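## Task

Three robots start in separate rooms: r1 in decontamination, r2 in the clean workroom, r3 in the sterile store. Doors between rooms are locked; each dividing wall has an open service window. Get the steel instrument cassette from the decontamination room table onto the sterile store bench, using any number of robots. Finish with the cassette released and the robots backed away from it. It counts only if the cassette stays on the bench without a robot holding it. Any robot that topples or is left leaning fails the task.

## Robot and tools

Robots: r1, r2 and r3 are identical Hello Robot Stretch 3 units. Each has a two-wheel differential base (0.33 m long, 0.34 m wide, small omni caster at the rear), a lift on a mast, and one telescoping arm that reaches out to the robot's RIGHT side, ending in a wrist (yaw, pitch, roll) and a two-finger gripper. The base cannot slide sideways; to carry the hand forward or back you drive the base. Turns pivot about the point between the drive wheels, 0.05 m behind the front edge. With the arm in and wrist folded, a turn sweeps a 0.28 m radius circle; an unfolded level gripper reaches past it.

Frames: each robot reports in its own base frame: origin on the floor between the drive wheels, x ahead, y to the left, z up. Odometry is that frame as it was at scene start. hand_pose is in the base frame, at the point where closed fingertips meet. Nothing in a robot's state tells where the other robots are; use images, lidar_m and the depth grids for that.

Tool execute_actions: argument actions is a list holding one action (or empty, which just reports). The action is an object keyed by robot name, one entry per robot you command. Under a robot: base, joints, and optionally contact_limits. base holds exactly one relative command: translate_m (metres, -1 to 1, a distance driven from where the base last measured itself; positive forward) or rotate_rad (radians, -3.2 to 3.2, turn in place; positive is counter-clockwise seen from above). joints holds absolute targets by name: lift_m 0 to 1.1 (arm height on mast), arm_m 0 to 0.52 (extension), wrist_yaw_rad -1.345 to 4.42 (0 along the arm, positive toward the front, 3.0 folded over the base), wrist_pitch_rad -1.57 to 0.451 (0 level, negative tips fingers down), wrist_roll_rad -2.911 to 2.911, gripper_m -0.089 to 0.179 (larger is wider; fingertip gap is a bit smaller than the value, zero below 0.007), head_pan_rad -3.953 to 1.73 (0 ahead, positive left, -1.57 looks along the arm), head_tilt_rad -1.53 to 0.419 (negative looks down). contact_limits takes only arm_m: an effort percent 1 to 100 at which the arm motion halts (contact_stop); lower is gentler, too low halts at once. All motions start together; one action ends within 15 s. Omitted joints or robots may keep pushing to earlier targets. Unknown keys or out-of-range numbers reject the whole call. cameras: a list of names like r1_head_camera, r2_nav_camera, r3_wrist_camera, or all; omitted or null means all, [] means none.

Tool wait: seconds 0 to 10; no new commands, returns the same report. Tool zoom_image: camera name and region [x0, y0, x1, y1] in pixels of that camera's latest full image, up to 504x504. Tool finished_scene: scene is the current scene's number; it ends the scene for good and the reply states success and gives the next task.

Results: base_status and joint_status tell how each commanded motion ended: done, off_target (stopped short, may still push), contact_stop, time_out, torque_fault (wrist servo limp for 10 s). After the last three the old target is dropped. Lift and arm go slack after a contact_stop until recommanded; a loaded slack lift can sink. on_its_own lists uncommanded motors; "held at" is a target, not a position. motor_effort is percent of maximum, positive toward higher joint values, peak in brackets; readings carry sizeable fixed and random error. base_odometry counts wheel turns, so slip looks like motion; heading -3.142 to 3.142, positive left; turned_by_wheels and turned_by_imu give turn since the last result. base_tilt reports forward and right lean in degrees (a few degrees of fixed bias). lidar_m: 12 distances in metres from the base origin, sector 1 straight ahead then counter-clockwise (4 left, 7 behind, 10 right), scanning 0.17 m above the floor, so table legs but not tops; sees other robots, not glass; "-" means nothing seen. wrist_depth_mm (45 to 1000) and head_depth_mm (280 to 4000, image sideways) are 7x7 grids of median depths, row by row from top left. Camera calibration is approximate; wrist-camera pose error grows with arm reach.

Speed: the base is quick (0.30 m/s, 1.9 rad/s) only with lift_m under 0.30, arm_m under 0.03 and wrist_yaw_rad above 2.54; otherwise 0.10 m/s and 0.63 rad/s. Two robots given equal drives can differ by up to 2.5 cm per metre.

Gripping: send gripper_m below the object's width; release by sending at least 0.02 above the value where fingers met it. Neither the reading nor done proves a grasp; check images. Fold or unfold the wrist only with lift_m 0.32 to 0.95, wrist_pitch_rad -0.4, roll near 0; when folded, lift can go to 0.25. With yaw below -0.4 keep pitch at -0.5 or lower.

Avoid: robots pressing into each other (a base already touching another robot must not advance even millimetres); pushing the arm into something rigid with the gripper above about 0.45 m; driving while the hand is hooked on something fixed; snagging furniture, especially reversing. If tilt appears, back off in small steps, free the gripper, lower lift to about 0.2. Avoid dropping or slamming the cassette and prolonged hard wrist loads. Loose objects may get nudged occasionally. The world keeps running while you compose replies.

Each tool is called as name(argument=value, ...), one argument or row to a line, values as JSON.

## Session

execute_actions(
  actions=[],
  cameras=["r1_head_camera","r1_nav_camera","r2_nav_camera","r3_nav_camera"],
)

Scene clock: 0.00 s.
r1.base_odometry: x=+0.000 y=+0.000 heading=+0.000 (m, m, rad; r1's odometry frame)
r1.turned_by_wheels: +0.000 (rad since the last result)
r1.turned_by_imu: +0.000 (rad since the last result)
r1.base_tilt: forward=+0.4 right=-0.5 (deg)
r1.lidar_m: 0.97 1.56 1.56 1.82 3.15 0.86 1.23 1.22 1.23 0.97 0.84 0.84
r1.head_depth_mm: 862 866 870 871 874 876 879 / 938 939 943 947 950 951 953 / 1023 1030 1034 1034 1040 1039 1044 / 1127 1130 1133 1135 1139 1143 1152 / 1255 1259 1259 1268 1273 1274 1280 / 1390 1399 1420 1426 1435 1443 1453 / 1580 1583 1594 1605 1612 1622 1633
r1.base_status: not commanded
r1.joint_positions: lift_m=+0.307 arm_m=+0.001 wrist_yaw_rad=+2.914 wrist_pitch_rad=-0.570 wrist_roll_rad=+0.009 gripper_m=+0.037 head_pan_rad=+0.004 head_tilt_rad=-0.014
r1.joint_status: not commanded
r1.motor_effort: left_wheel=+1 right_wheel=+0 lift_m=+31 arm_m=+0 wrist_yaw_rad=+0 wrist_pitch_rad=+6 wrist_roll_rad=+0 gripper_m=+0 head_pan_rad=+0 head_tilt_rad=+1 (%)
r1.hand_pose: x=+0.0245 y=+0.0513 z=+0.2874 quat_wxyz=(+0.276, +0.699, +0.120, +0.649) (m; r1's base frame)
r1.wrist_depth_mm: - - - - - - - / 870 932 942 972 985 - - / 716 - 747 766 785 799 811 / 615 - 625 632 650 646 671 / 522 517 556 552 554 564 570 / 468 - - 477 498 495 496 / - - - 428 424 436 439
r2.base_odometry: x=+0.000 y=+0.000 heading=+0.000 (m, m, rad; r2's odometry frame)
r2.turned_by_wheels: +0.000 (rad since the last result)
r2.turned_by_imu: +0.000 (rad since the last result)
r2.base_tilt: forward=+0.8 right=+0.0 (deg)
r2.lidar_m: 1.58 1.55 1.62 2.28 2.60 1.81 1.37 1.33 1.40 2.00 2.21 2.09
r2.head_depth_mm: 1962 2117 2106 2124 2124 2096 2073 / 1933 1977 1974 1983 1955 1966 1929 / 1826 1862 1825 1833 1832 1828 1813 / 1744 1731 1732 1727 1724 1712 1701 / 1638 1632 1627 1619 1621 1608 1606 / 1536 1538 1537 1536 1526 1522 1518 / 1463 1456 1460 1454 1446 1445 1441
r2.base_status: not commanded
r2.joint_positions: lift_m=+0.481 arm_m=+0.000 wrist_yaw_rad=+2.916 wrist_pitch_rad=-0.335 wrist_roll_rad=+0.011 gripper_m=+0.037 head_pan_rad=-0.014 head_tilt_rad=+0.011
r2.joint_status: not commanded
r2.motor_effort: left_wheel=+0 right_wheel=-1 lift_m=+27 arm_m=+0 wrist_yaw_rad=+1 wrist_pitch_rad=+7 wrist_roll_rad=+0 gripper_m=+0 head_pan_rad=+0 head_tilt_rad=+2 (%)
r2.hand_pose: x=+0.0310 y=+0.0832 z=+0.5129 quat_wxyz=(+0.196, +0.710, +0.038, +0.676) (m; r2's base frame)
r2.wrist_depth_mm: - - - - - - - / - - - - - - - / - - - - - - - / - - - - - - - / - - - - - - 985 / 840 807 - 824 - 822 824 / 698 705 690 709 682 689 695
r3.base_odometry: x=+0.000 y=+0.000 heading=+0.000 (m, m, rad; r3's odometry frame)
r3.turned_by_wheels: +0.000 (rad since the last result)
r3.turned_by_imu: +0.000 (rad since the last result)
r3.base_tilt: forward=-0.5 right=-0.8 (deg)
r3.lidar_m: 3.02 1.84 1.61 1.35 0.82 0.73 0.73 0.87 1.20 1.20 1.29 0.97
r3.head_depth_mm: 2059 3215 3801 3832 3753 3018 2071 / 2038 3165 3886 3962 3988 3089 2126 / 2016 3184 - - - 3184 2111 / 2013 3069 - - - 3143 2142 / 2016 2878 3961 3912 3813 3180 2172 / 1965 2939 3157 3096 3047 2910 2190 / 1777 2603 2620 2628 2590 2556 2210
r3.base_status: not commanded
r3.joint_positions: lift_m=+0.335 arm_m=-0.003 wrist_yaw_rad=+2.927 wrist_pitch_rad=-0.510 wrist_roll_rad=+0.019 gripper_m=+0.037 head_pan_rad=+0.014 head_tilt_rad=-0.002
r3.joint_status: not commanded
r3.motor_effort: left_wheel=+0 right_wheel=+0 lift_m=+19 arm_m=+0 wrist_yaw_rad=+0 wrist_pitch_rad=+4 wrist_roll_rad=+0 gripper_m=-1 head_pan_rad=+0 head_tilt_rad=+3 (%)
r3.hand_pose: x=+0.0238 y=+0.0646 z=+0.3272 quat_wxyz=(+0.252, +0.705, +0.102, +0.655) (m; r3's base frame)
r3.wrist_depth_mm: - - - - - - - / 787 - - - - - - / 754 - 810 809 859 850 871 / 663 - 683 700 685 702 722 / 564 570 - 580 592 601 614 / 501 516 - 511 520 522 530 / - - - 453 460 463 474
pictures: r1_head_camera (sideways: a quarter turn clockwise sets it upright), r1_nav_camera (sideways: a quarter turn counterclockwise sets it upright), r2_nav_camera (sideways: a quarter turn counterclockwise sets it upright), r3_nav_camera (sideways: a quarter turn counterclockwise sets it upright)
Images, in order (width x height): r1_head_camera 896x504, r1_nav_camera 672x504, r2_nav_camera 672x504, r3_nav_camera 672x504.

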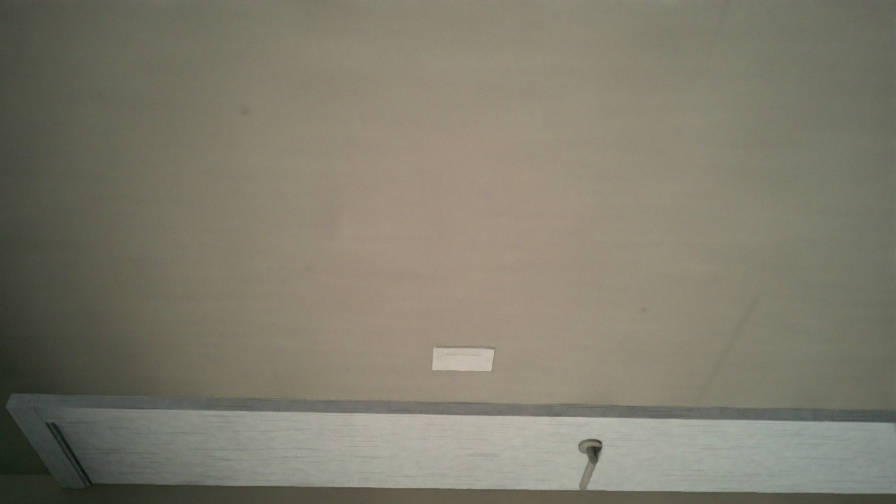

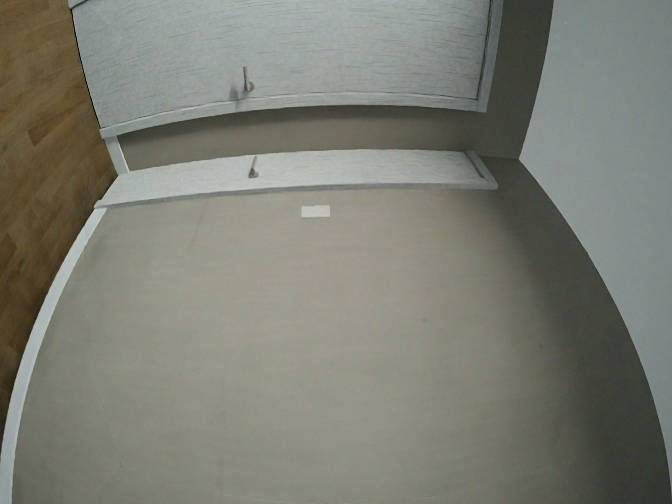

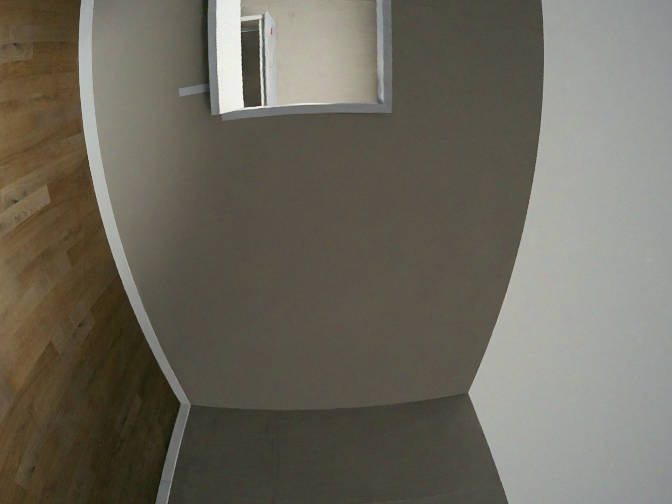

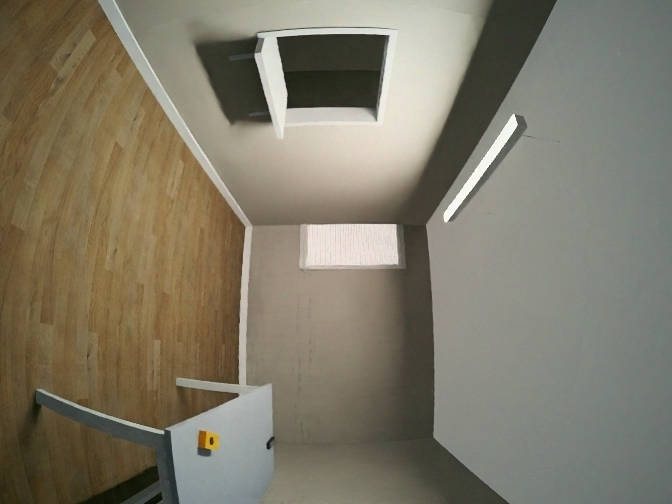

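Pan the heads to see behind.

execute_actions(
  actions=[
    {"r1":{"joints":{"head_pan_rad":1.7,"head_tilt_rad":-0.4}},"r2":{"joints":{"head_pan_rad":-3.14,"head_tilt_rad":-0.3}}},
  ],
  cameras=["r1_nav_camera","r2_nav_camera"],
)

Scene clock: 3.77 s.
r1.base_odometry: x=+0.000 y=+0.000 heading=+0.000 (m, m, rad; r1's odometry frame)
r1.turned_by_wheels: +0.000 (rad since the last result)
r1.turned_by_imu: +0.000 (rad since the last result)
r1.base_tilt: forward=+0.5 right=-0.5 (deg)
r1.lidar_m: 0.97 1.56 1.56 1.83 3.14 0.86 1.23 1.22 1.23 0.97 0.84 0.84
r1.head_depth_mm: - - 1916 1933 2039 1767 1449 / - - 2062 2144 2198 1762 1440 / 2109 2303 2283 2451 2258 1765 1435 / 2262 2405 2560 2731 2260 1744 1432 / 2535 2751 2978 2989 2246 1742 1432 / 2936 3187 3516 3112 2227 1736 1425 / 3478 3759 - 3112 2225 1792 -
r1.base_status: not commanded
r1.joint_positions: lift_m=+0.307 arm_m=+0.001 wrist_yaw_rad=+2.914 wrist_pitch_rad=-0.570 wrist_roll_rad=+0.009 gripper_m=+0.037 head_pan_rad=+1.693 head_tilt_rad=-0.395
r1.joint_status: all done
r1.motor_effort: left_wheel=+1(0) right_wheel=+0(0) lift_m=+31(32) arm_m=+0(1) wrist_yaw_rad=+0(0) wrist_pitch_rad=+6(6) wrist_roll_rad=+0(0) gripper_m=+0(0) head_pan_rad=+4(45) head_tilt_rad=-2(19) (%)
r1.hand_pose: x=+0.0245 y=+0.0513 z=+0.2874 quat_wxyz=(+0.276, +0.699, +0.120, +0.649) (m; r1's base frame)
r1.wrist_depth_mm: - - - - - - - / 885 954 939 959 970 - - / 734 - 743 770 794 794 810 / 610 - 641 639 634 657 660 / 529 515 556 542 547 568 569 / 465 - - 483 506 494 488 / - - - 428 421 435 439
r2.base_odometry: x=+0.000 y=+0.000 heading=+0.000 (m, m, rad; r2's odometry frame)
r2.turned_by_wheels: +0.000 (rad since the last result)
r2.turned_by_imu: +0.000 (rad since the last result)
r2.base_tilt: forward=+0.7 right=+0.0 (deg)
r2.lidar_m: 1.58 1.54 1.63 2.28 2.59 1.80 1.36 1.33 1.40 2.00 2.21 2.09
r2.head_depth_mm: 1563 1649 1765 1888 2024 1894 1489 / 1466 1551 1658 1770 1919 1895 1498 / 1387 1460 1552 1645 1781 1822 1489 / 1137 1405 1497 1546 1646 1726 1505 / 1129 - - 1512 1546 1646 1502 / 1120 - - 1445 1454 1551 1503 / 1109 3838 3863 1461 1362 1446 1472
r2.base_status: not commanded
r2.joint_positions: lift_m=+0.481 arm_m=+0.000 wrist_yaw_rad=+2.916 wrist_pitch_rad=-0.335 wrist_roll_rad=+0.011 gripper_m=+0.037 head_pan_rad=-3.133 head_tilt_rad=-0.296
r2.joint_status: all done
r2.motor_effort: left_wheel=+1(1) right_wheel=+0(0) lift_m=+27(27) arm_m=+0(0) wrist_yaw_rad=+0(1) wrist_pitch_rad=+8(8) wrist_roll_rad=+1(0) gripper_m=+1(0) head_pan_rad=-3(39) head_tilt_rad=-2(33) (%)
r2.hand_pose: x=+0.0310 y=+0.0832 z=+0.5129 quat_wxyz=(+0.196, +0.710, +0.038, +0.676) (m; r2's base frame)
r2.wrist_depth_mm: - - - - - - - / - - - - - - - / - - - - - - - / - - - - - - - / - - - - - 966 994 / 811 820 - 812 - 841 819 / 710 708 698 699 690 680 690
r3.base_odometry: x=+0.000 y=+0.000 heading=+0.000 (m, m, rad; r3's odometry frame)
r3.turned_by_wheels: +0.000 (rad since the last result)
r3.turned_by_imu: +0.000 (rad since the last result)
r3.base_tilt: forward=-0.5 right=-0.7 (deg)
r3.lidar_m: 3.04 1.83 1.61 1.36 0.82 0.73 0.73 0.87 1.20 1.20 1.29 0.96
r3.head_depth_mm: 2069 3198 3851 3793 3850 3050 2104 / 2039 3186 3837 - 3930 3053 2120 / 2021 3157 - - - 3152 2124 / 2022 3059 - - - 3148 2155 / 1990 2862 3979 3867 3879 3213 2174 / 1971 2996 3155 3163 3101 2926 2182 / 1777 2594 2642 2606 2555 2521 2198
r3.base_status: not commanded
r3.joint_positions: lift_m=+0.335 arm_m=-0.003 wrist_yaw_rad=+2.927 wrist_pitch_rad=-0.510 wrist_roll_rad=+0.019 gripper_m=+0.037 head_pan_rad=+0.014 head_tilt_rad=-0.002
r3.joint_status: not commanded
r3.motor_effort: left_wheel=+0(1) right_wheel=+0(1) lift_m=+19(19) arm_m=+0(0) wrist_yaw_rad=+0(0) wrist_pitch_rad=+3(3) wrist_roll_rad=+0(0) gripper_m=-1(0) head_pan_rad=+0(0) head_tilt_rad=+2(3) (%)
r3.hand_pose: x=+0.0238 y=+0.0646 z=+0.3272 quat_wxyz=(+0.252, +0.705, +0.102, +0.655) (m; r3's base frame)
r3.wrist_depth_mm: - - - - - - - / 799 - - - - - - / 763 - 803 817 818 871 867 / 651 - 679 675 689 703 733 / 576 565 - 588 603 601 608 / 497 514 - 509 521 525 524 / - - - 457 457 465 460
pictures: r1_nav_camera (sideways: a quarter turn counterclockwise sets it upright), r2_nav_camera (sideways: a quarter turn counterclockwise sets it upright)
camera_calibration (this result's frames):
r1_nav_camera: T_world_to_cam=[[-0.03449, 0.346463, 0.937429, -1.17847], [0.996149, 0.0875697, 0.00428574, 0.0442542], [-0.0806055, 0.933967, -0.348149, 0.411046], [0, 0, 0, 1]] pos_world=[-0.0515965, 0.0205162, 1.24764]
r2_nav_camera: T_world_to_cam=[[-0.240661, 0.0334488, 0.970033, -1.21321], [0.00922011, 0.99944, -0.0321753, 0.0931196], [-0.970566, 0.00120048, -0.240834, 0.280469], [0, 0, 0, 1]] pos_world=[-0.0206157, -0.0528239, 1.24739]
Images, in order (width x height): r1_nav_camera 672x504, r2_nav_camera 672x504.

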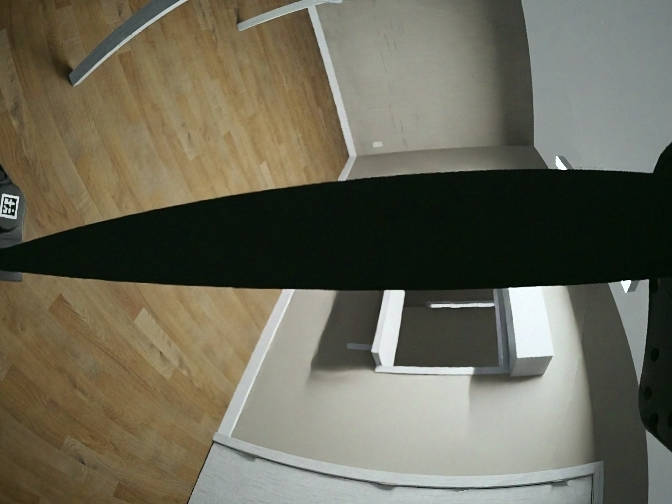

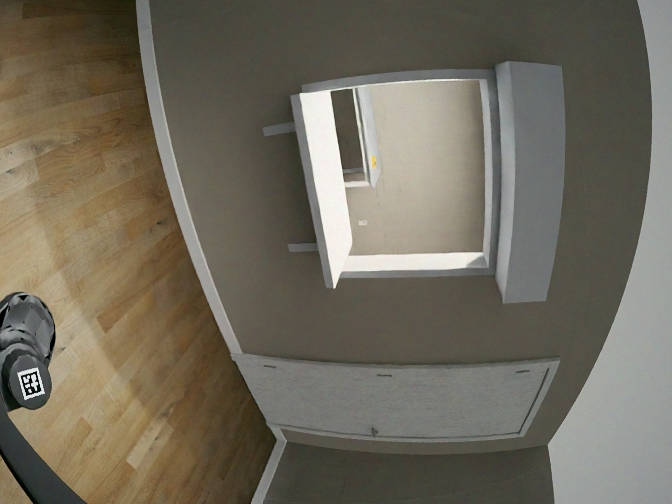

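execute_actions(
  actions=[
    {"r1":{"base":{"rotate_rad":2.6},"joints":{"head_pan_rad":0,"head_tilt_rad":-0.6}}},
  ],
  cameras=["r1_nav_camera","r1_head_camera"],
)

Scene clock: 12.53 s.
r1.base_odometry: x=+0.000 y=+0.000 heading=+2.600 (m, m, rad; r1's odometry frame)
r1.turned_by_wheels: +2.600 (rad since the last result)
r1.turned_by_imu: +2.618 (rad since the last result)
r1.base_tilt: forward=+0.3 right=-0.5 (deg)
r1.lidar_m: 0.86 1.23 1.22 1.22 0.98 0.84 0.84 0.96 1.56 1.56 1.81 3.06
r1.head_depth_mm: 3386 3691 3025 2255 1790 1490 1269 / 3434 3752 3013 2247 1786 1496 1272 / 3542 2138 2842 2231 1777 1480 1265 / 3645 1824 1330 2213 1774 1478 1262 / 3195 1803 1206 1018 1232 1405 1261 / 2533 1801 1201 1044 1760 1468 1256 / 2111 1779 1191 1894 1758 1457 1255
r1.base_status: done
r1.joint_positions: lift_m=+0.307 arm_m=+0.001 wrist_yaw_rad=+2.914 wrist_pitch_rad=-0.570 wrist_roll_rad=+0.009 gripper_m=+0.037 head_pan_rad=+0.007 head_tilt_rad=-0.593
r1.joint_status: all done
r1.motor_effort: left_wheel=-1(5) right_wheel=+2(6) lift_m=+31(31) arm_m=-1(1) wrist_yaw_rad=+0(0) wrist_pitch_rad=+6(6) wrist_roll_rad=+0(0) gripper_m=+0(1) head_pan_rad=-4(47) head_tilt_rad=-3(16) (%)
r1.hand_pose: x=+0.0245 y=+0.0513 z=+0.2874 quat_wxyz=(+0.276, +0.699, +0.120, +0.649) (m; r1's base frame)
r1.wrist_depth_mm: - - - - - - - / 884 979 958 948 999 - 976 / 724 - 743 776 772 788 817 / 610 - 640 643 659 657 676 / 526 517 551 545 561 569 556 / 472 - - 481 494 491 491 / - - - 430 415 432 435
r2.base_odometry: x=+0.000 y=+0.000 heading=+0.000 (m, m, rad; r2's odometry frame)
r2.turned_by_wheels: +0.000 (rad since the last result)
r2.turned_by_imu: +0.001 (rad since the last result)
r2.base_tilt: forward=+0.8 right=+0.1 (deg)
r2.lidar_m: 1.58 1.54 1.63 2.28 2.60 1.80 1.37 1.33 1.40 2.00 2.20 2.09
r2.head_depth_mm: 1552 1643 1758 1883 2036 1880 1484 / 1463 1563 1652 1781 1910 1894 1493 / 1388 1460 1538 1649 1773 1825 1505 / 1137 1405 1500 1553 1647 1747 1502 / 1128 - - 1508 1539 1645 1501 / 1119 - - 1448 1456 1533 1511 / 1109 3839 3924 1461 1371 1448 1472
r2.base_status: not commanded
r2.joint_positions: lift_m=+0.481 arm_m=+0.000 wrist_yaw_rad=+2.916 wrist_pitch_rad=-0.335 wrist_roll_rad=+0.011 gripper_m=+0.037 head_pan_rad=-3.133 head_tilt_rad=-0.296
r2.joint_status: not commanded
r2.motor_effort: left_wheel=+0(0) right_wheel=+0(0) lift_m=+28(27) arm_m=+0(0) wrist_yaw_rad=+0(0) wrist_pitch_rad=+7(7) wrist_roll_rad=+0(0) gripper_m=+1(0) head_pan_rad=-3(3) head_tilt_rad=-3(2) (%)
r2.hand_pose: x=+0.0310 y=+0.0832 z=+0.5129 quat_wxyz=(+0.196, +0.710, +0.038, +0.676) (m; r2's base frame)
r2.wrist_depth_mm: - - - - - - - / - - - - - - - / - - - - - - - / - - - - - - - / - - - - - 980 - / 812 829 - 821 - 807 796 / 701 707 697 693 700 685 677
r3.base_odometry: x=+0.000 y=+0.000 heading=+0.000 (m, m, rad; r3's odometry frame)
r3.turned_by_wheels: +0.000 (rad since the last result)
r3.turned_by_imu: +0.001 (rad since the last result)
r3.base_tilt: forward=-0.4 right=-0.7 (deg)
r3.lidar_m: 3.05 1.83 1.61 1.36 0.82 0.73 0.73 0.87 1.20 1.20 1.29 0.97
r3.head_depth_mm: 2075 3248 3754 3833 3918 3058 2090 / 2054 3154 3900 - - 3082 2110 / 2026 3160 - - - 3162 2136 / 2014 3052 - - - 3160 2153 / 1987 2842 3920 3969 3792 3233 2169 / 1974 2956 3171 3181 3067 2940 2219 / 1782 2601 2635 2584 2560 2551 2181
r3.base_status: not commanded
r3.joint_positions: lift_m=+0.335 arm_m=-0.003 wrist_yaw_rad=+2.927 wrist_pitch_rad=-0.510 wrist_roll_rad=+0.019 gripper_m=+0.037 head_pan_rad=+0.014 head_tilt_rad=-0.002
r3.joint_status: not commanded
r3.motor_effort: left_wheel=+0(0) right_wheel=-1(0) lift_m=+19(19) arm_m=+0(0) wrist_yaw_rad=+1(1) wrist_pitch_rad=+3(3) wrist_roll_rad=+0(0) gripper_m=+0(1) head_pan_rad=+0(0) head_tilt_rad=+3(3) (%)
r3.hand_pose: x=+0.0238 y=+0.0646 z=+0.3272 quat_wxyz=(+0.252, +0.705, +0.102, +0.655) (m; r3's base frame)
r3.wrist_depth_mm: - - - - - - - / 791 - - - - - - / 761 - 804 839 863 851 856 / 653 - 689 683 686 719 735 / 579 561 - 582 603 602 609 / 488 514 - 513 513 531 532 / - - - 458 457 462 467
pictures: r1_head_camera (sideways: a quarter turn clockwise sets it upright), r1_nav_camera (sideways: a quarter turn counterclockwise sets it upright)
camera_calibration (this result's frames):
r1_head_camera: T_world_to_cam=[[-0.585785, -0.0332629, -0.809784, 1.08283], [-0.0313092, 0.99934, -0.0184006, 0.0296113], [0.809861, 0.0145749, -0.58644, 0.718096], [0, 0, 0, 1]] pos_world=[0.0536728, -0.00403996, 1.29852]
r1_nav_camera: T_world_to_cam=[[0.525511, -0.00416497, 0.850777, -1.06884], [-0.0256291, -0.999612, 0.0109371, 0.0418297], [0.850401, -0.0275522, -0.525413, 0.636032], [0, 0, 0, 1]] pos_world=[0.021876, 0.0548858, 1.24307]
Images, in order (width x height): r1_head_camera 896x504, r1_nav_camera 672x504.

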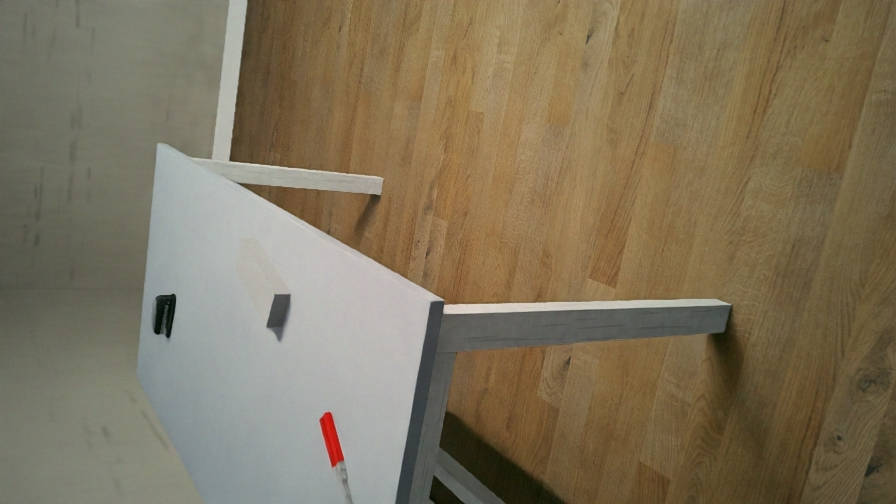

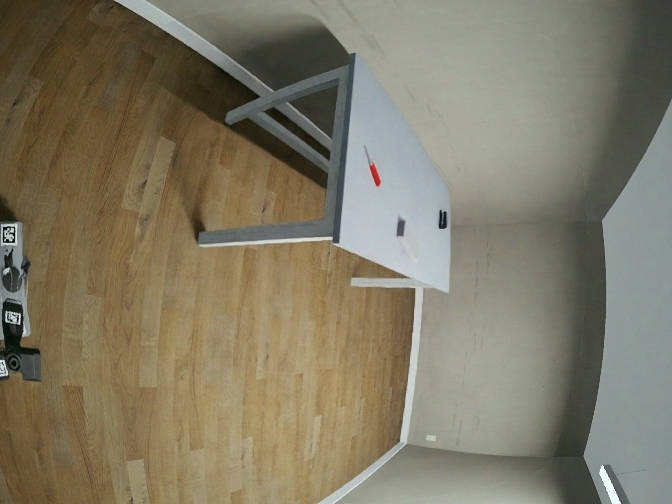

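execute_actions(
  actions=[
    {"r1":{"base":{"rotate_rad":0.43},"joints":{"lift_m":0.28}}},
  ],
  cameras=[],
)

execute_actions(
  actions=[
    {"r1":{"base":{"translate_m":0.72}}},
  ],
  cameras=[],
)

execute_actions(
  actions=[
    {"r1":{"base":{"rotate_rad":0.9},"joints":{"lift_m":0.85,"wrist_pitch_rad":-0.4,"head_pan_rad":-1.57,"head_tilt_rad":-0.8}}},
  ],
  cameras=[],
)

execute_actions(
  actions=[
    {"r1":{"joints":{"wrist_yaw_rad":0,"wrist_pitch_rad":0,"gripper_m":0.17}}},
  ],
  cameras=["r1_head_camera","r1_wrist_camera"],
)

Scene clock: 22.90 s.
r1.base_odometry: x=+0.000 y=+0.000 heading=+3.030 (m, m, rad; r1's odometry frame)
r1.turned_by_wheels: +0.430 (rad since the last result)
r1.turned_by_imu: +0.432 (rad since the last result)
r1.base_tilt: forward=+0.4 right=-0.5 (deg)
r1.lidar_m: 1.23 1.23 1.22 1.05 0.84 0.84 0.92 1.41 1.56 1.73 2.68 0.85
r1.head_depth_mm: 2534 1865 1237 992 1742 1487 1274 / 2172 1862 1228 1025 1190 1382 1269 / 1899 1974 1222 2008 1786 1480 1264 / 1684 1825 1206 2081 1775 1473 1262 / 1523 1668 1266 2033 1731 1467 1259 / 1384 1503 1565 1760 1714 1468 1258 / 1264 1375 1489 1639 1699 1465 1250
r1.base_status: done
r1.joint_positions: lift_m=+0.280 arm_m=+0.001 wrist_yaw_rad=+2.914 wrist_pitch_rad=-0.571 wrist_roll_rad=+0.009 gripper_m=+0.037 head_pan_rad=+0.007 head_tilt_rad=-0.593
r1.joint_status: all done
r1.motor_effort: left_wheel=-1(8) right_wheel=+2(6) lift_m=+28(27) arm_m=-1(1) wrist_yaw_rad=+0(0) wrist_pitch_rad=+6(6) wrist_roll_rad=+0(0) gripper_m=-1(1) head_pan_rad=-4(4) head_tilt_rad=-3(3) (%)
r1.hand_pose: x=+0.0244 y=+0.0512 z=+0.2600 quat_wxyz=(+0.276, +0.699, +0.120, +0.649) (m; r1's base frame)
r1.wrist_depth_mm: - 994 - - - - 976 / 728 905 891 902 902 948 956 / 684 - 710 736 730 733 772 / 579 - 588 597 604 607 618 / 491 496 526 534 516 524 534 / - - - 452 468 458 460 / - - - - 392 403 411
r2.base_odometry: x=+0.000 y=+0.000 heading=+0.000 (m, m, rad; r2's odometry frame)
r2.turned_by_wheels: +0.000 (rad since the last result)
r2.turned_by_imu: +0.000 (rad since the last result)
r2.base_tilt: forward=+0.8 right=+0.2 (deg)
r2.lidar_m: 1.58 1.54 1.63 2.28 2.60 1.80 1.37 1.33 1.41 2.00 2.21 2.09
r2.head_depth_mm: 1551 1640 1755 1887 2034 1899 1487 / 1460 1558 1653 1778 1919 1881 1486 / 1380 1455 1550 1655 1759 1821 1494 / 1146 1410 1497 1557 1641 1745 1507 / 1130 - - 1506 1540 1647 1512 / 1116 - - 1452 1449 1534 1511 / 1110 3809 3928 1459 1371 1451 1476
r2.base_status: not commanded
r2.joint_positions: lift_m=+0.481 arm_m=+0.000 wrist_yaw_rad=+2.916 wrist_pitch_rad=-0.335 wrist_roll_rad=+0.011 gripper_m=+0.037 head_pan_rad=-3.133 head_tilt_rad=-0.296
r2.joint_status: not commanded
r2.motor_effort: left_wheel=+0(0) right_wheel=+0(1) lift_m=+27(27) arm_m=+0(0) wrist_yaw_rad=+1(1) wrist_pitch_rad=+7(7) wrist_roll_rad=+0(0) gripper_m=+0(1) head_pan_rad=-3(3) head_tilt_rad=-3(3) (%)
r2.hand_pose: x=+0.0310 y=+0.0832 z=+0.5129 quat_wxyz=(+0.196, +0.710, +0.038, +0.676) (m; r2's base frame)
r2.wrist_depth_mm: - - - - - - - / - - - - - - - / - - - - - - - / - - - - - - - / - - - 998 - 998 981 / 807 838 - 815 - 801 839 / 701 696 693 688 695 696 691
r3.base_odometry: x=+0.000 y=+0.000 heading=+0.000 (m, m, rad; r3's odometry frame)
r3.turned_by_wheels: +0.000 (rad since the last result)
r3.turned_by_imu: +0.001 (rad since the last result)
r3.base_tilt: forward=-0.5 right=-0.6 (deg)
r3.lidar_m: 3.01 1.83 1.61 1.36 0.82 0.73 0.73 0.86 1.20 1.20 1.29 0.96
r3.head_depth_mm: 2064 3309 3758 3845 3921 3013 2120 / 2046 3206 3978 3997 - 3104 2124 / 2012 3189 - - - 3109 2125 / 1996 3116 - - - 3184 2136 / 1985 2857 3988 3918 3794 3160 2169 / 1977 2942 3120 3128 3088 2958 2159 / 1783 2598 2615 2609 2581 2540 2234
r3.base_status: not commanded
r3.joint_positions: lift_m=+0.335 arm_m=-0.003 wrist_yaw_rad=+2.927 wrist_pitch_rad=-0.510 wrist_roll_rad=+0.019 gripper_m=+0.037 head_pan_rad=+0.014 head_tilt_rad=-0.002
r3.joint_status: not commanded
r3.motor_effort: left_wheel=+0(0) right_wheel=+0(1) lift_m=+19(19) arm_m=+0(0) wrist_yaw_rad=+0(0) wrist_pitch_rad=+4(4) wrist_roll_rad=+0(0) gripper_m=-1(1) head_pan_rad=+0(0) head_tilt_rad=+2(2) (%)
r3.hand_pose: x=+0.0238 y=+0.0646 z=+0.3272 quat_wxyz=(+0.252, +0.705, +0.102, +0.655) (m; r3's base frame)
r3.wrist_depth_mm: - - - - - - - / 808 - - - - - - / 738 - 809 814 834 866 894 / 651 - 676 682 689 725 714 / 557 565 - 603 597 607 613 / 504 515 - 508 521 524 536 / - - - 455 457 468 475
pictures: none
No camera images: the call's "cameras" was empty. Leave "cameras" out to get every camera's image.

Scene clock: 27.17 s.
r1.base_odometry: x=-0.716 y=+0.080 heading=+3.030 (m, m, rad; r1's odometry frame)
r1.turned_by_wheels: +0.000 (rad since the last result)
r1.turned_by_imu: +0.007 (rad since the last result)
r1.base_tilt: forward=+0.3 right=-0.5 (deg)
r1.lidar_m: 0.60 0.54 0.77 0.85 1.32 1.40 1.54 2.01 2.03 2.23 0.27 1.20
r1.head_depth_mm: 1538 1814 1237 920 733 610 522 / 1330 1521 1228 914 732 607 521 / 1165 1318 1444 909 728 606 518 / 1038 1153 1302 905 725 604 518 / 938 1033 1147 905 724 602 1115 / 854 932 1023 1111 720 614 1079 / 784 850 924 1015 716 783 1206
r1.base_status: done
r1.joint_positions: lift_m=+0.280 arm_m=+0.001 wrist_yaw_rad=+2.914 wrist_pitch_rad=-0.571 wrist_roll_rad=+0.009 gripper_m=+0.037 head_pan_rad=+0.007 head_tilt_rad=-0.594
r1.joint_status: not commanded
r1.motor_effort: left_wheel=-2(8) right_wheel=+2(9) lift_m=+28(28) arm_m=-1(0) wrist_yaw_rad=+0(0) wrist_pitch_rad=+6(5) wrist_roll_rad=+0(0) gripper_m=-1(0) head_pan_rad=-4(4) head_tilt_rad=-3(2) (%)
r1.hand_pose: x=+0.0244 y=+0.0512 z=+0.2600 quat_wxyz=(+0.276, +0.699, +0.120, +0.649) (m; r1's base frame)
r1.wrist_depth_mm: - - 972 860 774 690 613 / 842 886 875 876 814 727 663 / 665 - 719 728 737 730 697 / 572 - 577 595 602 616 571 / 492 495 528 530 519 518 519 / - - - 447 462 455 461 / - - - - 392 408 409
r2.base_odometry: x=+0.000 y=+0.000 heading=+0.000 (m, m, rad; r2's odometry frame)
r2.turned_by_wheels: +0.000 (rad since the last result)
r2.turned_by_imu: +0.000 (rad since the last result)
r2.base_tilt: forward=+0.9 right=+0.1 (deg)
r2.lidar_m: 1.58 1.54 1.62 2.28 2.60 1.80 1.36 1.33 1.40 1.99 2.21 2.10
r2.head_depth_mm: 1551 1652 1761 1896 2033 1875 1491 / 1461 1566 1640 1769 1906 1896 1498 / 1385 1463 1552 1647 1771 1836 1499 / 1134 1409 1501 1541 1645 1735 1495 / 1126 - - 1507 1534 1643 1508 / 1118 - - 1451 1452 1532 1512 / 1113 3834 3902 1461 1365 1445 1487
r2.base_status: not commanded
r2.joint_positions: lift_m=+0.481 arm_m=+0.000 wrist_yaw_rad=+2.916 wrist_pitch_rad=-0.335 wrist_roll_rad=+0.011 gripper_m=+0.037 head_pan_rad=-3.133 head_tilt_rad=-0.296
r2.joint_status: not commanded
r2.motor_effort: left_wheel=+1(0) right_wheel=+0(0) lift_m=+27(27) arm_m=+0(0) wrist_yaw_rad=+1(0) wrist_pitch_rad=+7(7) wrist_roll_rad=+0(1) gripper_m=+0(1) head_pan_rad=-3(3) head_tilt_rad=-2(2) (%)
r2.hand_pose: x=+0.0310 y=+0.0832 z=+0.5129 quat_wxyz=(+0.196, +0.710, +0.038, +0.676) (m; r2's base frame)
r2.wrist_depth_mm: - - - - - - - / - - - - - - - / - - - - - - - / - - - - - - - / - - - - - 995 - / 869 842 - 817 - 823 788 / 709 690 687 679 703 694 685
r3.base_odometry: x=+0.000 y=+0.000 heading=+0.000 (m, m, rad; r3's odometry frame)
r3.turned_by_wheels: +0.000 (rad since the last result)
r3.turned_by_imu: +0.001 (rad since the last result)
r3.base_tilt: forward=-0.5 right=-0.7 (deg)
r3.lidar_m: 3.03 1.84 1.61 1.35 0.82 0.73 0.73 0.86 1.20 1.20 1.29 0.96
r3.head_depth_mm: 2066 3160 3751 3773 3845 3089 2098 / 2047 3184 3831 - - 3027 2104 / 2011 3117 - - - 3090 2134 / 2014 3138 - - - 3200 2157 / 2014 2863 3949 3947 3828 3200 2165 / 1994 2921 3159 3143 3080 2960 2178 / 1775 2533 2645 2591 2570 2482 2198
r3.base_status: not commanded
r3.joint_positions: lift_m=+0.335 arm_m=-0.003 wrist_yaw_rad=+2.927 wrist_pitch_rad=-0.510 wrist_roll_rad=+0.019 gripper_m=+0.037 head_pan_rad=+0.014 head_tilt_rad=-0.002
r3.joint_status: not commanded
r3.motor_effort: left_wheel=+0(0) right_wheel=-1(1) lift_m=+19(19) arm_m=+0(0) wrist_yaw_rad=+1(0) wrist_pitch_rad=+3(4) wrist_roll_rad=+0(0) gripper_m=-1(0) head_pan_rad=+0(0) head_tilt_rad=+3(2) (%)
r3.hand_pose: x=+0.0238 y=+0.0646 z=+0.3272 quat_wxyz=(+0.252, +0.705, +0.102, +0.655) (m; r3's base frame)
r3.wrist_depth_mm: - - - - - - - / 793 - - - - - - / 772 - 814 818 836 851 875 / 659 - 674 709 694 696 727 / 571 568 - 578 608 602 602 / 492 505 - 507 525 520 539 / - - - 458 463 464 466
pictures: none
No camera images: the call's "cameras" was empty. Leave "cameras" out to get every camera's image.

Scene clock: 33.17 s.
r1.base_odometry: x=-0.716 y=+0.080 heading=-2.354 (m, m, rad; r1's odometry frame)
r1.turned_by_wheels: +0.900 (rad since the last result)
r1.turned_by_imu: +0.905 (rad since the last result)
r1.base_tilt: forward=+0.4 right=-0.6 (deg)
r1.lidar_m: 0.77 0.81 1.11 1.40 1.46 2.00 2.01 2.11 0.27 1.67 0.68 0.53
r1.head_depth_mm: 3108 2685 2130 1737 656 - 1138 / 3036 2404 864 719 628 - 1117 / 1455 1078 830 716 614 - 789 / 1446 1079 835 713 623 - - / 1432 1069 854 713 622 - 1169 / 1423 1063 853 711 608 541 1163 / 1416 1061 847 707 606 531 1167
r1.base_status: done
r1.joint_positions: lift_m=+0.850 arm_m=+0.001 wrist_yaw_rad=+2.914 wrist_pitch_rad=-0.418 wrist_roll_rad=+0.009 gripper_m=+0.037 head_pan_rad=-1.563 head_tilt_rad=-0.790
r1.joint_status: all done
r1.motor_effort: left_wheel=-1(9) right_wheel=+2(7) lift_m=+35(36) arm_m=+0(1) wrist_yaw_rad=+0(1) wrist_pitch_rad=+7(7) wrist_roll_rad=+0(0) gripper_m=+0(0) head_pan_rad=-3(47) head_tilt_rad=-4(17) (%)
r1.hand_pose: x=+0.0293 y=+0.0725 z=+0.8626 quat_wxyz=(+0.225, +0.707, +0.066, +0.668) (m; r1's base frame)
r1.wrist_depth_mm: - - - - - - 772 / - - - - - - 804 / - - - - - - 779 / - - - - - - 798 / - - - - - - 791 / - - - - - - 815 / - - - - - - 816
r2.base_odometry: x=+0.000 y=+0.000 heading=+0.000 (m, m, rad; r2's odometry frame)
r2.turned_by_wheels: +0.000 (rad since the last result)
r2.turned_by_imu: +0.000 (rad since the last result)
r2.base_tilt: forward=+0.8 right=+0.1 (deg)
r2.lidar_m: 1.59 1.54 1.62 2.28 2.60 1.81 1.36 1.33 1.40 1.99 2.21 2.09
r2.head_depth_mm: 1545 1636 1752 1900 2059 1889 1492 / 1453 1553 1650 1766 1909 1879 1491 / 1376 1457 1557 1653 1768 1834 1494 / 1138 1417 1492 1558 1646 1730 1502 / 1122 - - 1504 1539 1641 1513 / 1117 - - 1453 1456 1532 1519 / 1105 3776 3941 1465 1364 1456 1477
r2.base_status: not commanded
r2.joint_positions: lift_m=+0.481 arm_m=+0.000 wrist_yaw_rad=+2.916 wrist_pitch_rad=-0.335 wrist_roll_rad=+0.011 gripper_m=+0.037 head_pan_rad=-3.133 head_tilt_rad=-0.296
r2.joint_status: not commanded
r2.motor_effort: left_wheel=+0(0) right_wheel=+0(0) lift_m=+28(27) arm_m=+0(0) wrist_yaw_rad=+1(2) wrist_pitch_rad=+7(7) wrist_roll_rad=+1(0) gripper_m=-1(0) head_pan_rad=-3(3) head_tilt_rad=-2(3) (%)
r2.hand_pose: x=+0.0310 y=+0.0832 z=+0.5129 quat_wxyz=(+0.196, +0.710, +0.038, +0.676) (m; r2's base frame)
r2.wrist_depth_mm: - - - - - - - / - - - - - - - / - - - - - - - / - - - - - - - / - - - - - 999 989 / 814 815 - 805 - 798 819 / 721 707 707 696 698 681 676
r3.base_odometry: x=+0.000 y=+0.000 heading=+0.000 (m, m, rad; r3's odometry frame)
r3.turned_by_wheels: +0.000 (rad since the last result)
r3.turned_by_imu: +0.001 (rad since the last result)
r3.base_tilt: forward=-0.5 right=-0.8 (deg)
r3.lidar_m: 3.02 1.84 1.61 1.36 0.82 0.73 0.73 0.87 1.20 1.20 1.29 0.97
r3.head_depth_mm: 2054 3228 3713 3929 3812 3041 2100 / 2057 3168 3946 3931 3967 3055 2102 / 2019 3111 - - - 3196 2116 / 2003 3147 - - - 3194 2149 / 1983 2906 - 3863 3838 3213 2188 / 1993 2951 3183 3113 3105 2880 2182 / 1776 2575 2628 2585 2558 2534 2189
r3.base_status: not commanded
r3.joint_positions: lift_m=+0.335 arm_m=-0.003 wrist_yaw_rad=+2.927 wrist_pitch_rad=-0.510 wrist_roll_rad=+0.019 gripper_m=+0.037 head_pan_rad=+0.014 head_tilt_rad=-0.002
r3.joint_status: not commanded
r3.motor_effort: left_wheel=+0(1) right_wheel=-1(1) lift_m=+18(19) arm_m=+0(0) wrist_yaw_rad=+1(1) wrist_pitch_rad=+3(4) wrist_roll_rad=+0(0) gripper_m=+0(0) head_pan_rad=+0(0) head_tilt_rad=+3(2) (%)
r3.hand_pose: x=+0.0238 y=+0.0646 z=+0.3272 quat_wxyz=(+0.252, +0.705, +0.102, +0.655) (m; r3's base frame)
r3.wrist_depth_mm: - - - - - - - / 782 - - - - - - / 762 - 805 822 843 849 862 / 669 - 670 687 695 707 715 / 566 570 - 581 602 601 618 / 492 513 - 512 523 525 525 / - - - 450 459 466 469
pictures: none
No camera images: the call's "cameras" was empty. Leave "cameras" out to get every camera's image.

Scene clock: 35.60 s.
r1.base_odometry: x=-0.716 y=+0.080 heading=-2.354 (m, m, rad; r1's odometry frame)
r1.turned_by_wheels: +0.000 (rad since the last result)
r1.turned_by_imu: +0.000 (rad since the last result)
r1.base_tilt: forward=+0.4 right=-0.5 (deg)
r1.lidar_m: 0.77 0.81 1.11 1.40 1.45 2.00 2.02 2.11 0.27 1.66 0.68 0.53
r1.head_depth_mm: 3105 2687 2135 1754 657 - - / 3076 2431 862 701 627 - - / 1449 1082 831 732 - - 1004 / 1441 1073 834 730 - 529 1149 / 1434 1069 853 698 610 533 1167 / 1428 1068 854 708 608 531 1162 / 1418 1062 848 707 606 530 1162
r1.base_status: not commanded
r1.joint_positions: lift_m=+0.850 arm_m=+0.001 wrist_yaw_rad=+0.002 wrist_pitch_rad=-0.021 wrist_roll_rad=+0.009 gripper_m=+0.170 head_pan_rad=-1.563 head_tilt_rad=-0.790
r1.joint_status: all done
r1.motor_effort: left_wheel=-1(2) right_wheel=+2(2) lift_m=+34(34) arm_m=-1(1) wrist_yaw_rad=-2(1) wrist_pitch_rad=+9(8) wrist_roll_rad=+0(0) gripper_m=+0(89) head_pan_rad=-4(3) head_tilt_rad=-3(3) (%)
r1.hand_pose: x=-0.0210 y=-0.4018 z=+0.9591 quat_wxyz=(+0.704, +0.008, -0.710, -0.007) (m; r1's base frame)
r1.wrist_depth_mm: 952 - - - - - - / - - - - - - - / - - - - - - - / - - - - - - - / 832 765 797 825 - - - / - 534 546 513 608 - - / 381 409 418 430 441 - -
r2.base_odometry: x=+0.000 y=+0.000 heading=+0.000 (m, m, rad; r2's odometry frame)
r2.turned_by_wheels: +0.000 (rad since the last result)
r2.turned_by_imu: +0.000 (rad since the last result)
r2.base_tilt: forward=+0.8 right=+0.0 (deg)
r2.lidar_m: 1.59 1.54 1.62 2.28 2.59 1.80 1.36 1.33 1.40 1.99 2.21 2.10
r2.head_depth_mm: 1553 1639 1763 1903 2028 1883 1484 / 1463 1555 1655 1770 1900 1898 1501 / 1378 1458 1556 1655 1757 1831 1495 / 1145 1410 1493 1546 1640 1730 1502 / 1128 - - 1507 1534 1647 1511 / 1121 - - 1438 1453 1538 1510 / 1108 3784 3892 1465 1372 1447 1470
r2.base_status: not commanded
r2.joint_positions: lift_m=+0.481 arm_m=+0.000 wrist_yaw_rad=+2.916 wrist_pitch_rad=-0.335 wrist_roll_rad=+0.011 gripper_m=+0.037 head_pan_rad=-3.133 head_tilt_rad=-0.296
r2.joint_status: not commanded
r2.motor_effort: left_wheel=+1(1) right_wheel=+0(0) lift_m=+28(27) arm_m=+0(0) wrist_yaw_rad=+0(1) wrist_pitch_rad=+7(8) wrist_roll_rad=+0(0) gripper_m=+0(0) head_pan_rad=-3(3) head_tilt_rad=-3(3) (%)
r2.hand_pose: x=+0.0310 y=+0.0832 z=+0.5129 quat_wxyz=(+0.196, +0.710, +0.038, +0.676) (m; r2's base frame)
r2.wrist_depth_mm: - - - - - - - / - - - - - - - / - - - - - - - / - - - - - - - / - - - 992 - 1000 997 / 845 829 - 808 - 825 802 / 707 700 686 707 697 688 683
r3.base_odometry: x=+0.000 y=+0.000 heading=+0.000 (m, m, rad; r3's odometry frame)
r3.turned_by_wheels: +0.000 (rad since the last result)
r3.turned_by_imu: +0.000 (rad since the last result)
r3.base_tilt: forward=-0.5 right=-0.8 (deg)
r3.lidar_m: 3.04 1.83 1.61 1.36 0.82 0.73 0.73 0.86 1.20 1.21 1.29 0.97
r3.head_depth_mm: 2066 3258 3744 3835 3891 3024 2073 / 2035 3202 3931 3988 - 3117 2121 / 2008 3153 - - - 3130 2124 / 2009 3093 - - - 3195 2160 / 1997 2835 3965 3905 3876 3173 2172 / 1953 2961 3181 3064 3078 2952 2215 / 1773 2596 2623 2642 2567 2543 2200
r3.base_status: not commanded
r3.joint_positions: lift_m=+0.335 arm_m=-0.003 wrist_yaw_rad=+2.927 wrist_pitch_rad=-0.510 wrist_roll_rad=+0.019 gripper_m=+0.037 head_pan_rad=+0.014 head_tilt_rad=-0.002
r3.joint_status: not commanded
r3.motor_effort: left_wheel=+1(1) right_wheel=+0(1) lift_m=+19(19) arm_m=+0(0) wrist_yaw_rad=+0(0) wrist_pitch_rad=+3(3) wrist_roll_rad=+0(0) gripper_m=+0(0) head_pan_rad=+0(1) head_tilt_rad=+3(3) (%)
r3.hand_pose: x=+0.0238 y=+0.0646 z=+0.3272 quat_wxyz=(+0.252, +0.705, +0.102, +0.655) (m; r3's base frame)
r3.wrist_depth_mm: - - - - - - - / 790 - - - - - - / 763 - 810 837 832 877 884 / 655 - 694 689 703 710 737 / 566 568 - 590 601 612 618 / 497 508 - 511 516 531 534 / - - - 461 460 456 468
pictures: r1_head_camera (sideways: a quarter turn clockwise sets it upright), r1_wrist_camera
camera_calibration (this result's frames):
r1_head_camera: T_world_to_cam=[[-0.0348618, 0.733445, -0.678854, 0.90882], [0.999292, 0.035194, -0.0132933, 0.0166714], [0.0141417, -0.678837, -0.734153, 0.915085], [0, 0, 0, 1]] pos_world=[0.00208258, -0.045962, 1.28899]
r1_wrist_camera: T_world_to_cam=[[-0.999334, -0.00583442, 0.0360103, -0.0560118], [-0.0364628, 0.189919, -0.981122, 1.0471], [-0.00111476, -0.981782, -0.190006, -0.0492441], [0, 0, 0, 1]] pos_world=[-0.0178492, -0.247538, 1.01999]
Images, in order (width x height): r1_head_camera 896x504, r1_wrist_camera 644x364.

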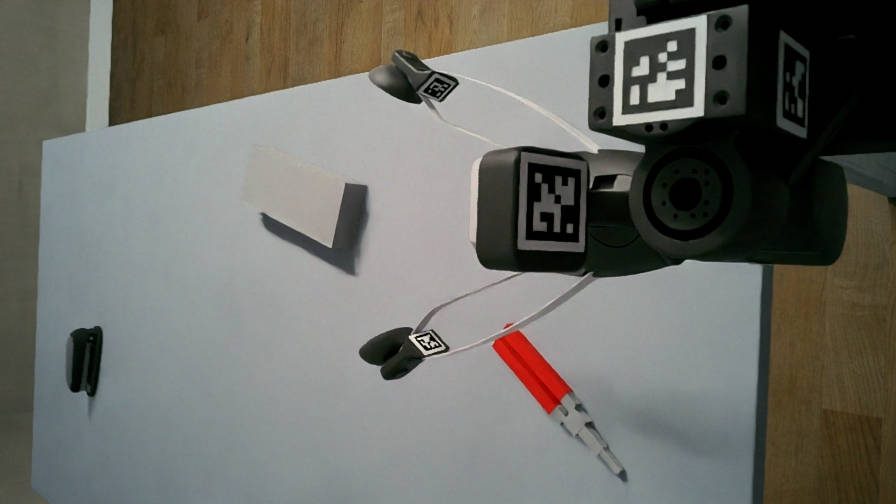

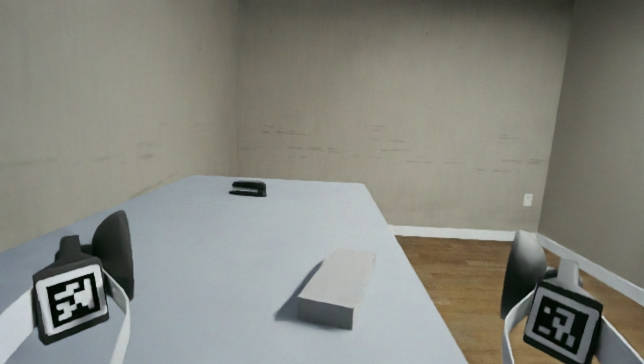

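execute_actions(
  actions=[
    {"r1":{"joints":{"arm_m":0.39,"wrist_yaw_rad":-0.15}}},
  ],
  cameras=[],
)

execute_actions(
  actions=[
    {"r1":{"joints":{"lift_m":0.65}}},
  ],
  cameras=["r1_head_camera","r1_wrist_camera"],
)

Scene clock: 44.20 s.
r1.base_odometry: x=-0.716 y=+0.080 heading=-2.354 (m, m, rad; r1's odometry frame)
r1.turned_by_wheels: +0.000 (rad since the last result)
r1.turned_by_imu: +0.000 (rad since the last result)
r1.base_tilt: forward=+0.4 right=-0.5 (deg)
r1.lidar_m: 0.77 0.81 1.11 1.40 1.45 2.01 2.01 2.11 0.27 1.66 0.68 0.54
r1.head_depth_mm: 3065 2794 - - - 532 1136 / 3065 - 839 716 612 537 785 / 1486 - 803 715 613 536 1077 / 1448 1038 833 714 611 534 1170 / 1432 1067 855 709 609 533 1167 / 1426 1063 853 710 608 531 1163 / 1417 1064 848 707 606 530 1163
r1.base_status: not commanded
r1.joint_positions: lift_m=+0.850 arm_m=+0.390 wrist_yaw_rad=-0.150 wrist_pitch_rad=-0.020 wrist_roll_rad=+0.009 gripper_m=+0.170 head_pan_rad=-1.563 head_tilt_rad=-0.790
r1.joint_status: all done
r1.motor_effort: left_wheel=-2(1) right_wheel=+2(2) lift_m=+34(34) arm_m=+4(3) wrist_yaw_rad=-1(2) wrist_pitch_rad=+9(9) wrist_roll_rad=+0(0) gripper_m=-1(1) head_pan_rad=-4(4) head_tilt_rad=-3(4) (%)
r1.hand_pose: x=-0.0596 y=-0.7876 z=+0.9594 quat_wxyz=(+0.702, -0.046, -0.708, -0.060) (m; r1's base frame)
r1.wrist_depth_mm: - - - - - - - / - - - - - - - / - - - - - - - / - - - - - - - / 728 723 771 864 - - - / - 534 544 567 - - - / 377 412 418 423 - - -
r2.base_odometry: x=+0.000 y=+0.000 heading=+0.000 (m, m, rad; r2's odometry frame)
r2.turned_by_wheels: +0.000 (rad since the last result)
r2.turned_by_imu: +0.001 (rad since the last result)
r2.base_tilt: forward=+0.7 right=+0.2 (deg)
r2.lidar_m: 1.58 1.54 1.63 2.28 2.60 1.80 1.37 1.33 1.40 1.99 2.21 2.09
r2.head_depth_mm: 1540 1641 1766 1889 2031 1882 1491 / 1469 1555 1666 1771 1894 1889 1488 / 1379 1469 1552 1655 1757 1823 1504 / 1139 1419 1496 1541 1658 1725 1498 / 1125 - - 1508 1547 1642 1512 / 1113 - - 1449 1454 1545 1514 / 1110 3814 3925 1454 1362 1454 1475
r2.base_status: not commanded
r2.joint_positions: lift_m=+0.481 arm_m=+0.000 wrist_yaw_rad=+2.916 wrist_pitch_rad=-0.335 wrist_roll_rad=+0.011 gripper_m=+0.037 head_pan_rad=-3.133 head_tilt_rad=-0.296
r2.joint_status: not commanded
r2.motor_effort: left_wheel=+1(0) right_wheel=-1(0) lift_m=+27(27) arm_m=+0(0) wrist_yaw_rad=+1(0) wrist_pitch_rad=+7(7) wrist_roll_rad=+0(0) gripper_m=+0(1) head_pan_rad=-3(3) head_tilt_rad=-3(3) (%)
r2.hand_pose: x=+0.0310 y=+0.0832 z=+0.5129 quat_wxyz=(+0.196, +0.710, +0.038, +0.676) (m; r2's base frame)
r2.wrist_depth_mm: - - - - - - - / - - - - - - - / - - - - - - - / - - - - - - - / - - - 978 - - 959 / 847 813 - 807 - 821 811 / 706 706 688 694 678 686 687
r3.base_odometry: x=+0.000 y=+0.000 heading=+0.000 (m, m, rad; r3's odometry frame)
r3.turned_by_wheels: +0.000 (rad since the last result)
r3.turned_by_imu: +0.001 (rad since the last result)
r3.base_tilt: forward=-0.5 right=-0.7 (deg)
r3.lidar_m: 3.03 1.84 1.61 1.35 0.82 0.73 0.73 0.87 1.20 1.20 1.29 0.96
r3.head_depth_mm: 2052 3205 3807 3817 3829 3052 2090 / 2036 3187 3927 3916 3947 3157 2114 / 2037 3201 - - - 3151 2143 / 1987 3108 - - - 3195 2168 / 1980 2860 3974 3932 3871 3203 2203 / 1986 2917 3145 3141 3164 2898 2200 / 1766 2572 2639 2612 2570 2560 2187
r3.base_status: not commanded
r3.joint_positions: lift_m=+0.335 arm_m=-0.003 wrist_yaw_rad=+2.927 wrist_pitch_rad=-0.510 wrist_roll_rad=+0.019 gripper_m=+0.037 head_pan_rad=+0.014 head_tilt_rad=-0.002
r3.joint_status: not commanded
r3.motor_effort: left_wheel=+0(0) right_wheel=-1(1) lift_m=+19(19) arm_m=+0(0) wrist_yaw_rad=+2(1) wrist_pitch_rad=+3(4) wrist_roll_rad=+0(0) gripper_m=-1(1) head_pan_rad=+1(0) head_tilt_rad=+2(2) (%)
r3.hand_pose: x=+0.0238 y=+0.0646 z=+0.3272 quat_wxyz=(+0.252, +0.705, +0.102, +0.655) (m; r3's base frame)
r3.wrist_depth_mm: - - - - - - - / 789 - - - - - - / 760 - 801 824 853 856 868 / 667 - 675 690 694 704 708 / 559 567 - 580 602 603 612 / 503 511 - 510 520 532 535 / - - - 459 453 470 470
pictures: none
No camera images: the call's "cameras" was empty. Leave "cameras" out to get every camera's image.

Scene clock: 47.03 s.
r1.base_odometry: x=-0.716 y=+0.080 heading=-2.353 (m, m, rad; r1's odometry frame)
r1.turned_by_wheels: +0.000 (rad since the last result)
r1.turned_by_imu: +0.000 (rad since the last result)
r1.base_tilt: forward=+0.4 right=-0.5 (deg)
r1.lidar_m: 0.77 0.80 1.11 1.39 1.45 2.00 2.01 2.11 0.27 1.66 0.68 0.53
r1.head_depth_mm: 3127 2702 2142 1744 656 548 - / 3034 2417 889 - - 541 738 / 1443 1077 883 682 612 535 1134 / 1437 1075 855 697 610 534 1166 / 1427 1069 854 708 609 533 1165 / 1419 1061 850 707 606 531 1166 / 1410 1059 849 706 605 531 1161
r1.base_status: not commanded
r1.joint_positions: lift_m=+0.689 arm_m=+0.390 wrist_yaw_rad=-0.150 wrist_pitch_rad=+0.009 wrist_roll_rad=+0.008 gripper_m=+0.170 head_pan_rad=-1.563 head_tilt_rad=-0.792
r1.joint_status: lift_m contact_stop (moved -0.161 of -0.200)
r1.on_its_own: lift_m is slack since a contact_stop, until your next command for it (your +0.650 is given up)
r1.motor_effort: left_wheel=+1(10) right_wheel=+0(4) lift_m=+31(32) arm_m=+2(4) wrist_yaw_rad=+0(1) wrist_pitch_rad=-4(25) wrist_roll_rad=+0(2) gripper_m=+0(1) head_pan_rad=-4(4) head_tilt_rad=-3(4) (%)
r1.hand_pose: x=-0.0597 y=-0.7884 z=+0.8062 quat_wxyz=(+0.703, -0.056, -0.708, -0.050) (m; r1's base frame)
r1.wrist_depth_mm: - - - - - - - / - - - - - - - / - - - - - - - / 581 610 665 741 - - - / 347 340 348 363 423 - - / - 231 233 172 202 264 - / 163 174 140 129 138 184 -
r2.base_odometry: x=+0.000 y=+0.000 heading=+0.000 (m, m, rad; r2's odometry frame)
r2.turned_by_wheels: +0.000 (rad since the last result)
r2.turned_by_imu: +0.000 (rad since the last result)
r2.base_tilt: forward=+0.7 right=+0.1 (deg)
r2.lidar_m: 1.58 1.54 1.63 2.28 2.60 1.80 1.37 1.34 1.41 2.00 2.21 2.10
r2.head_depth_mm: 1543 1637 1750 1892 2036 1889 1488 / 1464 1550 1648 1766 1894 1888 1493 / 1384 1455 1551 1646 1769 1837 1496 / 1140 1404 1495 1554 1647 1742 1495 / 1124 - - 1514 1545 1635 1502 / 1117 - - 1446 1453 1542 1512 / 1103 3809 3864 1461 1367 1446 1474
r2.base_status: not commanded
r2.joint_positions: lift_m=+0.481 arm_m=+0.000 wrist_yaw_rad=+2.916 wrist_pitch_rad=-0.335 wrist_roll_rad=+0.011 gripper_m=+0.037 head_pan_rad=-3.133 head_tilt_rad=-0.296
r2.joint_status: not commanded
r2.motor_effort: left_wheel=+1(0) right_wheel=-1(1) lift_m=+27(27) arm_m=+0(0) wrist_yaw_rad=+1(0) wrist_pitch_rad=+7(7) wrist_roll_rad=+0(0) gripper_m=+0(0) head_pan_rad=-3(3) head_tilt_rad=-2(2) (%)
r2.hand_pose: x=+0.0310 y=+0.0832 z=+0.5129 quat_wxyz=(+0.196, +0.710, +0.038, +0.676) (m; r2's base frame)
r2.wrist_depth_mm: - - - - - - - / - - - - - - - / - - - - - - - / - - - - - - - / - - - - - 988 - / 825 844 - 830 - 785 818 / 708 696 690 694 699 694 681
r3.base_odometry: x=+0.000 y=+0.000 heading=+0.000 (m, m, rad; r3's odometry frame)
r3.turned_by_wheels: +0.000 (rad since the last result)
r3.turned_by_imu: +0.000 (rad since the last result)
r3.base_tilt: forward=-0.4 right=-0.8 (deg)
r3.lidar_m: 3.03 1.83 1.61 1.36 0.82 0.73 0.73 0.86 1.20 1.20 1.29 0.96
r3.head_depth_mm: 2062 3253 3762 3826 3901 3048 2101 / 2056 3243 3923 3941 3922 3112 2123 / 2007 3153 - - - 3104 2139 / 2030 3133 - - - 3172 2157 / 1997 2849 - 3907 3865 3156 2169 / 1977 2959 3207 3157 3052 2895 2177 / 1779 2567 2614 2636 2557 2521 2229
r3.base_status: not commanded
r3.joint_positions: lift_m=+0.335 arm_m=-0.003 wrist_yaw_rad=+2.927 wrist_pitch_rad=-0.510 wrist_roll_rad=+0.019 gripper_m=+0.037 head_pan_rad=+0.014 head_tilt_rad=-0.002
r3.joint_status: not commanded
r3.motor_effort: left_wheel=-1(0) right_wheel=-1(1) lift_m=+19(19) arm_m=+0(0) wrist_yaw_rad=+0(2) wrist_pitch_rad=+3(3) wrist_roll_rad=+0(0) gripper_m=-1(1) head_pan_rad=+0(1) head_tilt_rad=+3(2) (%)
r3.hand_pose: x=+0.0238 y=+0.0646 z=+0.3272 quat_wxyz=(+0.252, +0.705, +0.102, +0.655) (m; r3's base frame)
r3.wrist_depth_mm: - - - - - - - / 791 - - - - - - / 764 - 819 804 846 869 885 / 658 - 673 685 710 704 721 / 566 576 - 581 609 599 618 / 494 507 - 513 527 539 530 / - - - 452 458 467 465
pictures: r1_head_camera (sideways: a quarter turn clockwise sets it upright), r1_wrist_camera
camera_calibration (this result's frames):
r1_head_camera: T_world_to_cam=[[-0.0344733, 0.734464, -0.677771, 0.907406], [0.999311, 0.0346743, -0.013253, 0.0166188], [0.0137674, -0.677761, -0.735154, 0.916389], [0, 0, 0, 1]] pos_world=[0.00205764, -0.0459407, 1.28892]
r1_wrist_camera: T_world_to_cam=[[-0.988611, 0.145973, 0.0366015, 0.0284352], [-0.0122214, 0.164535, -0.986295, 0.954672], [-0.149994, -0.97551, -0.160878, -0.485274], [0, 0, 0, 1]] pos_world=[-0.0330095, -0.634618, 0.862478]
Images, in order (width x height): r1_head_camera 896x504, r1_wrist_camera 644x364.

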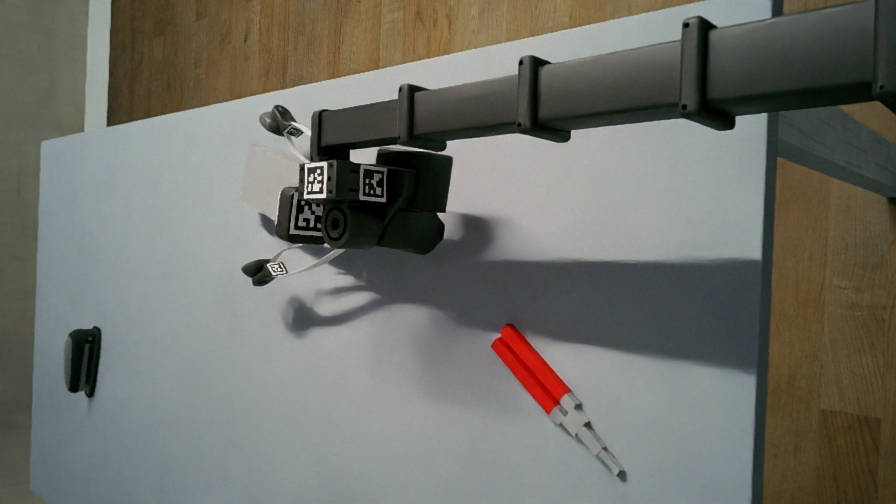

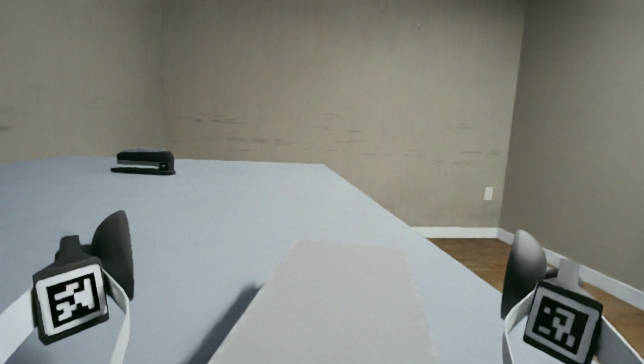

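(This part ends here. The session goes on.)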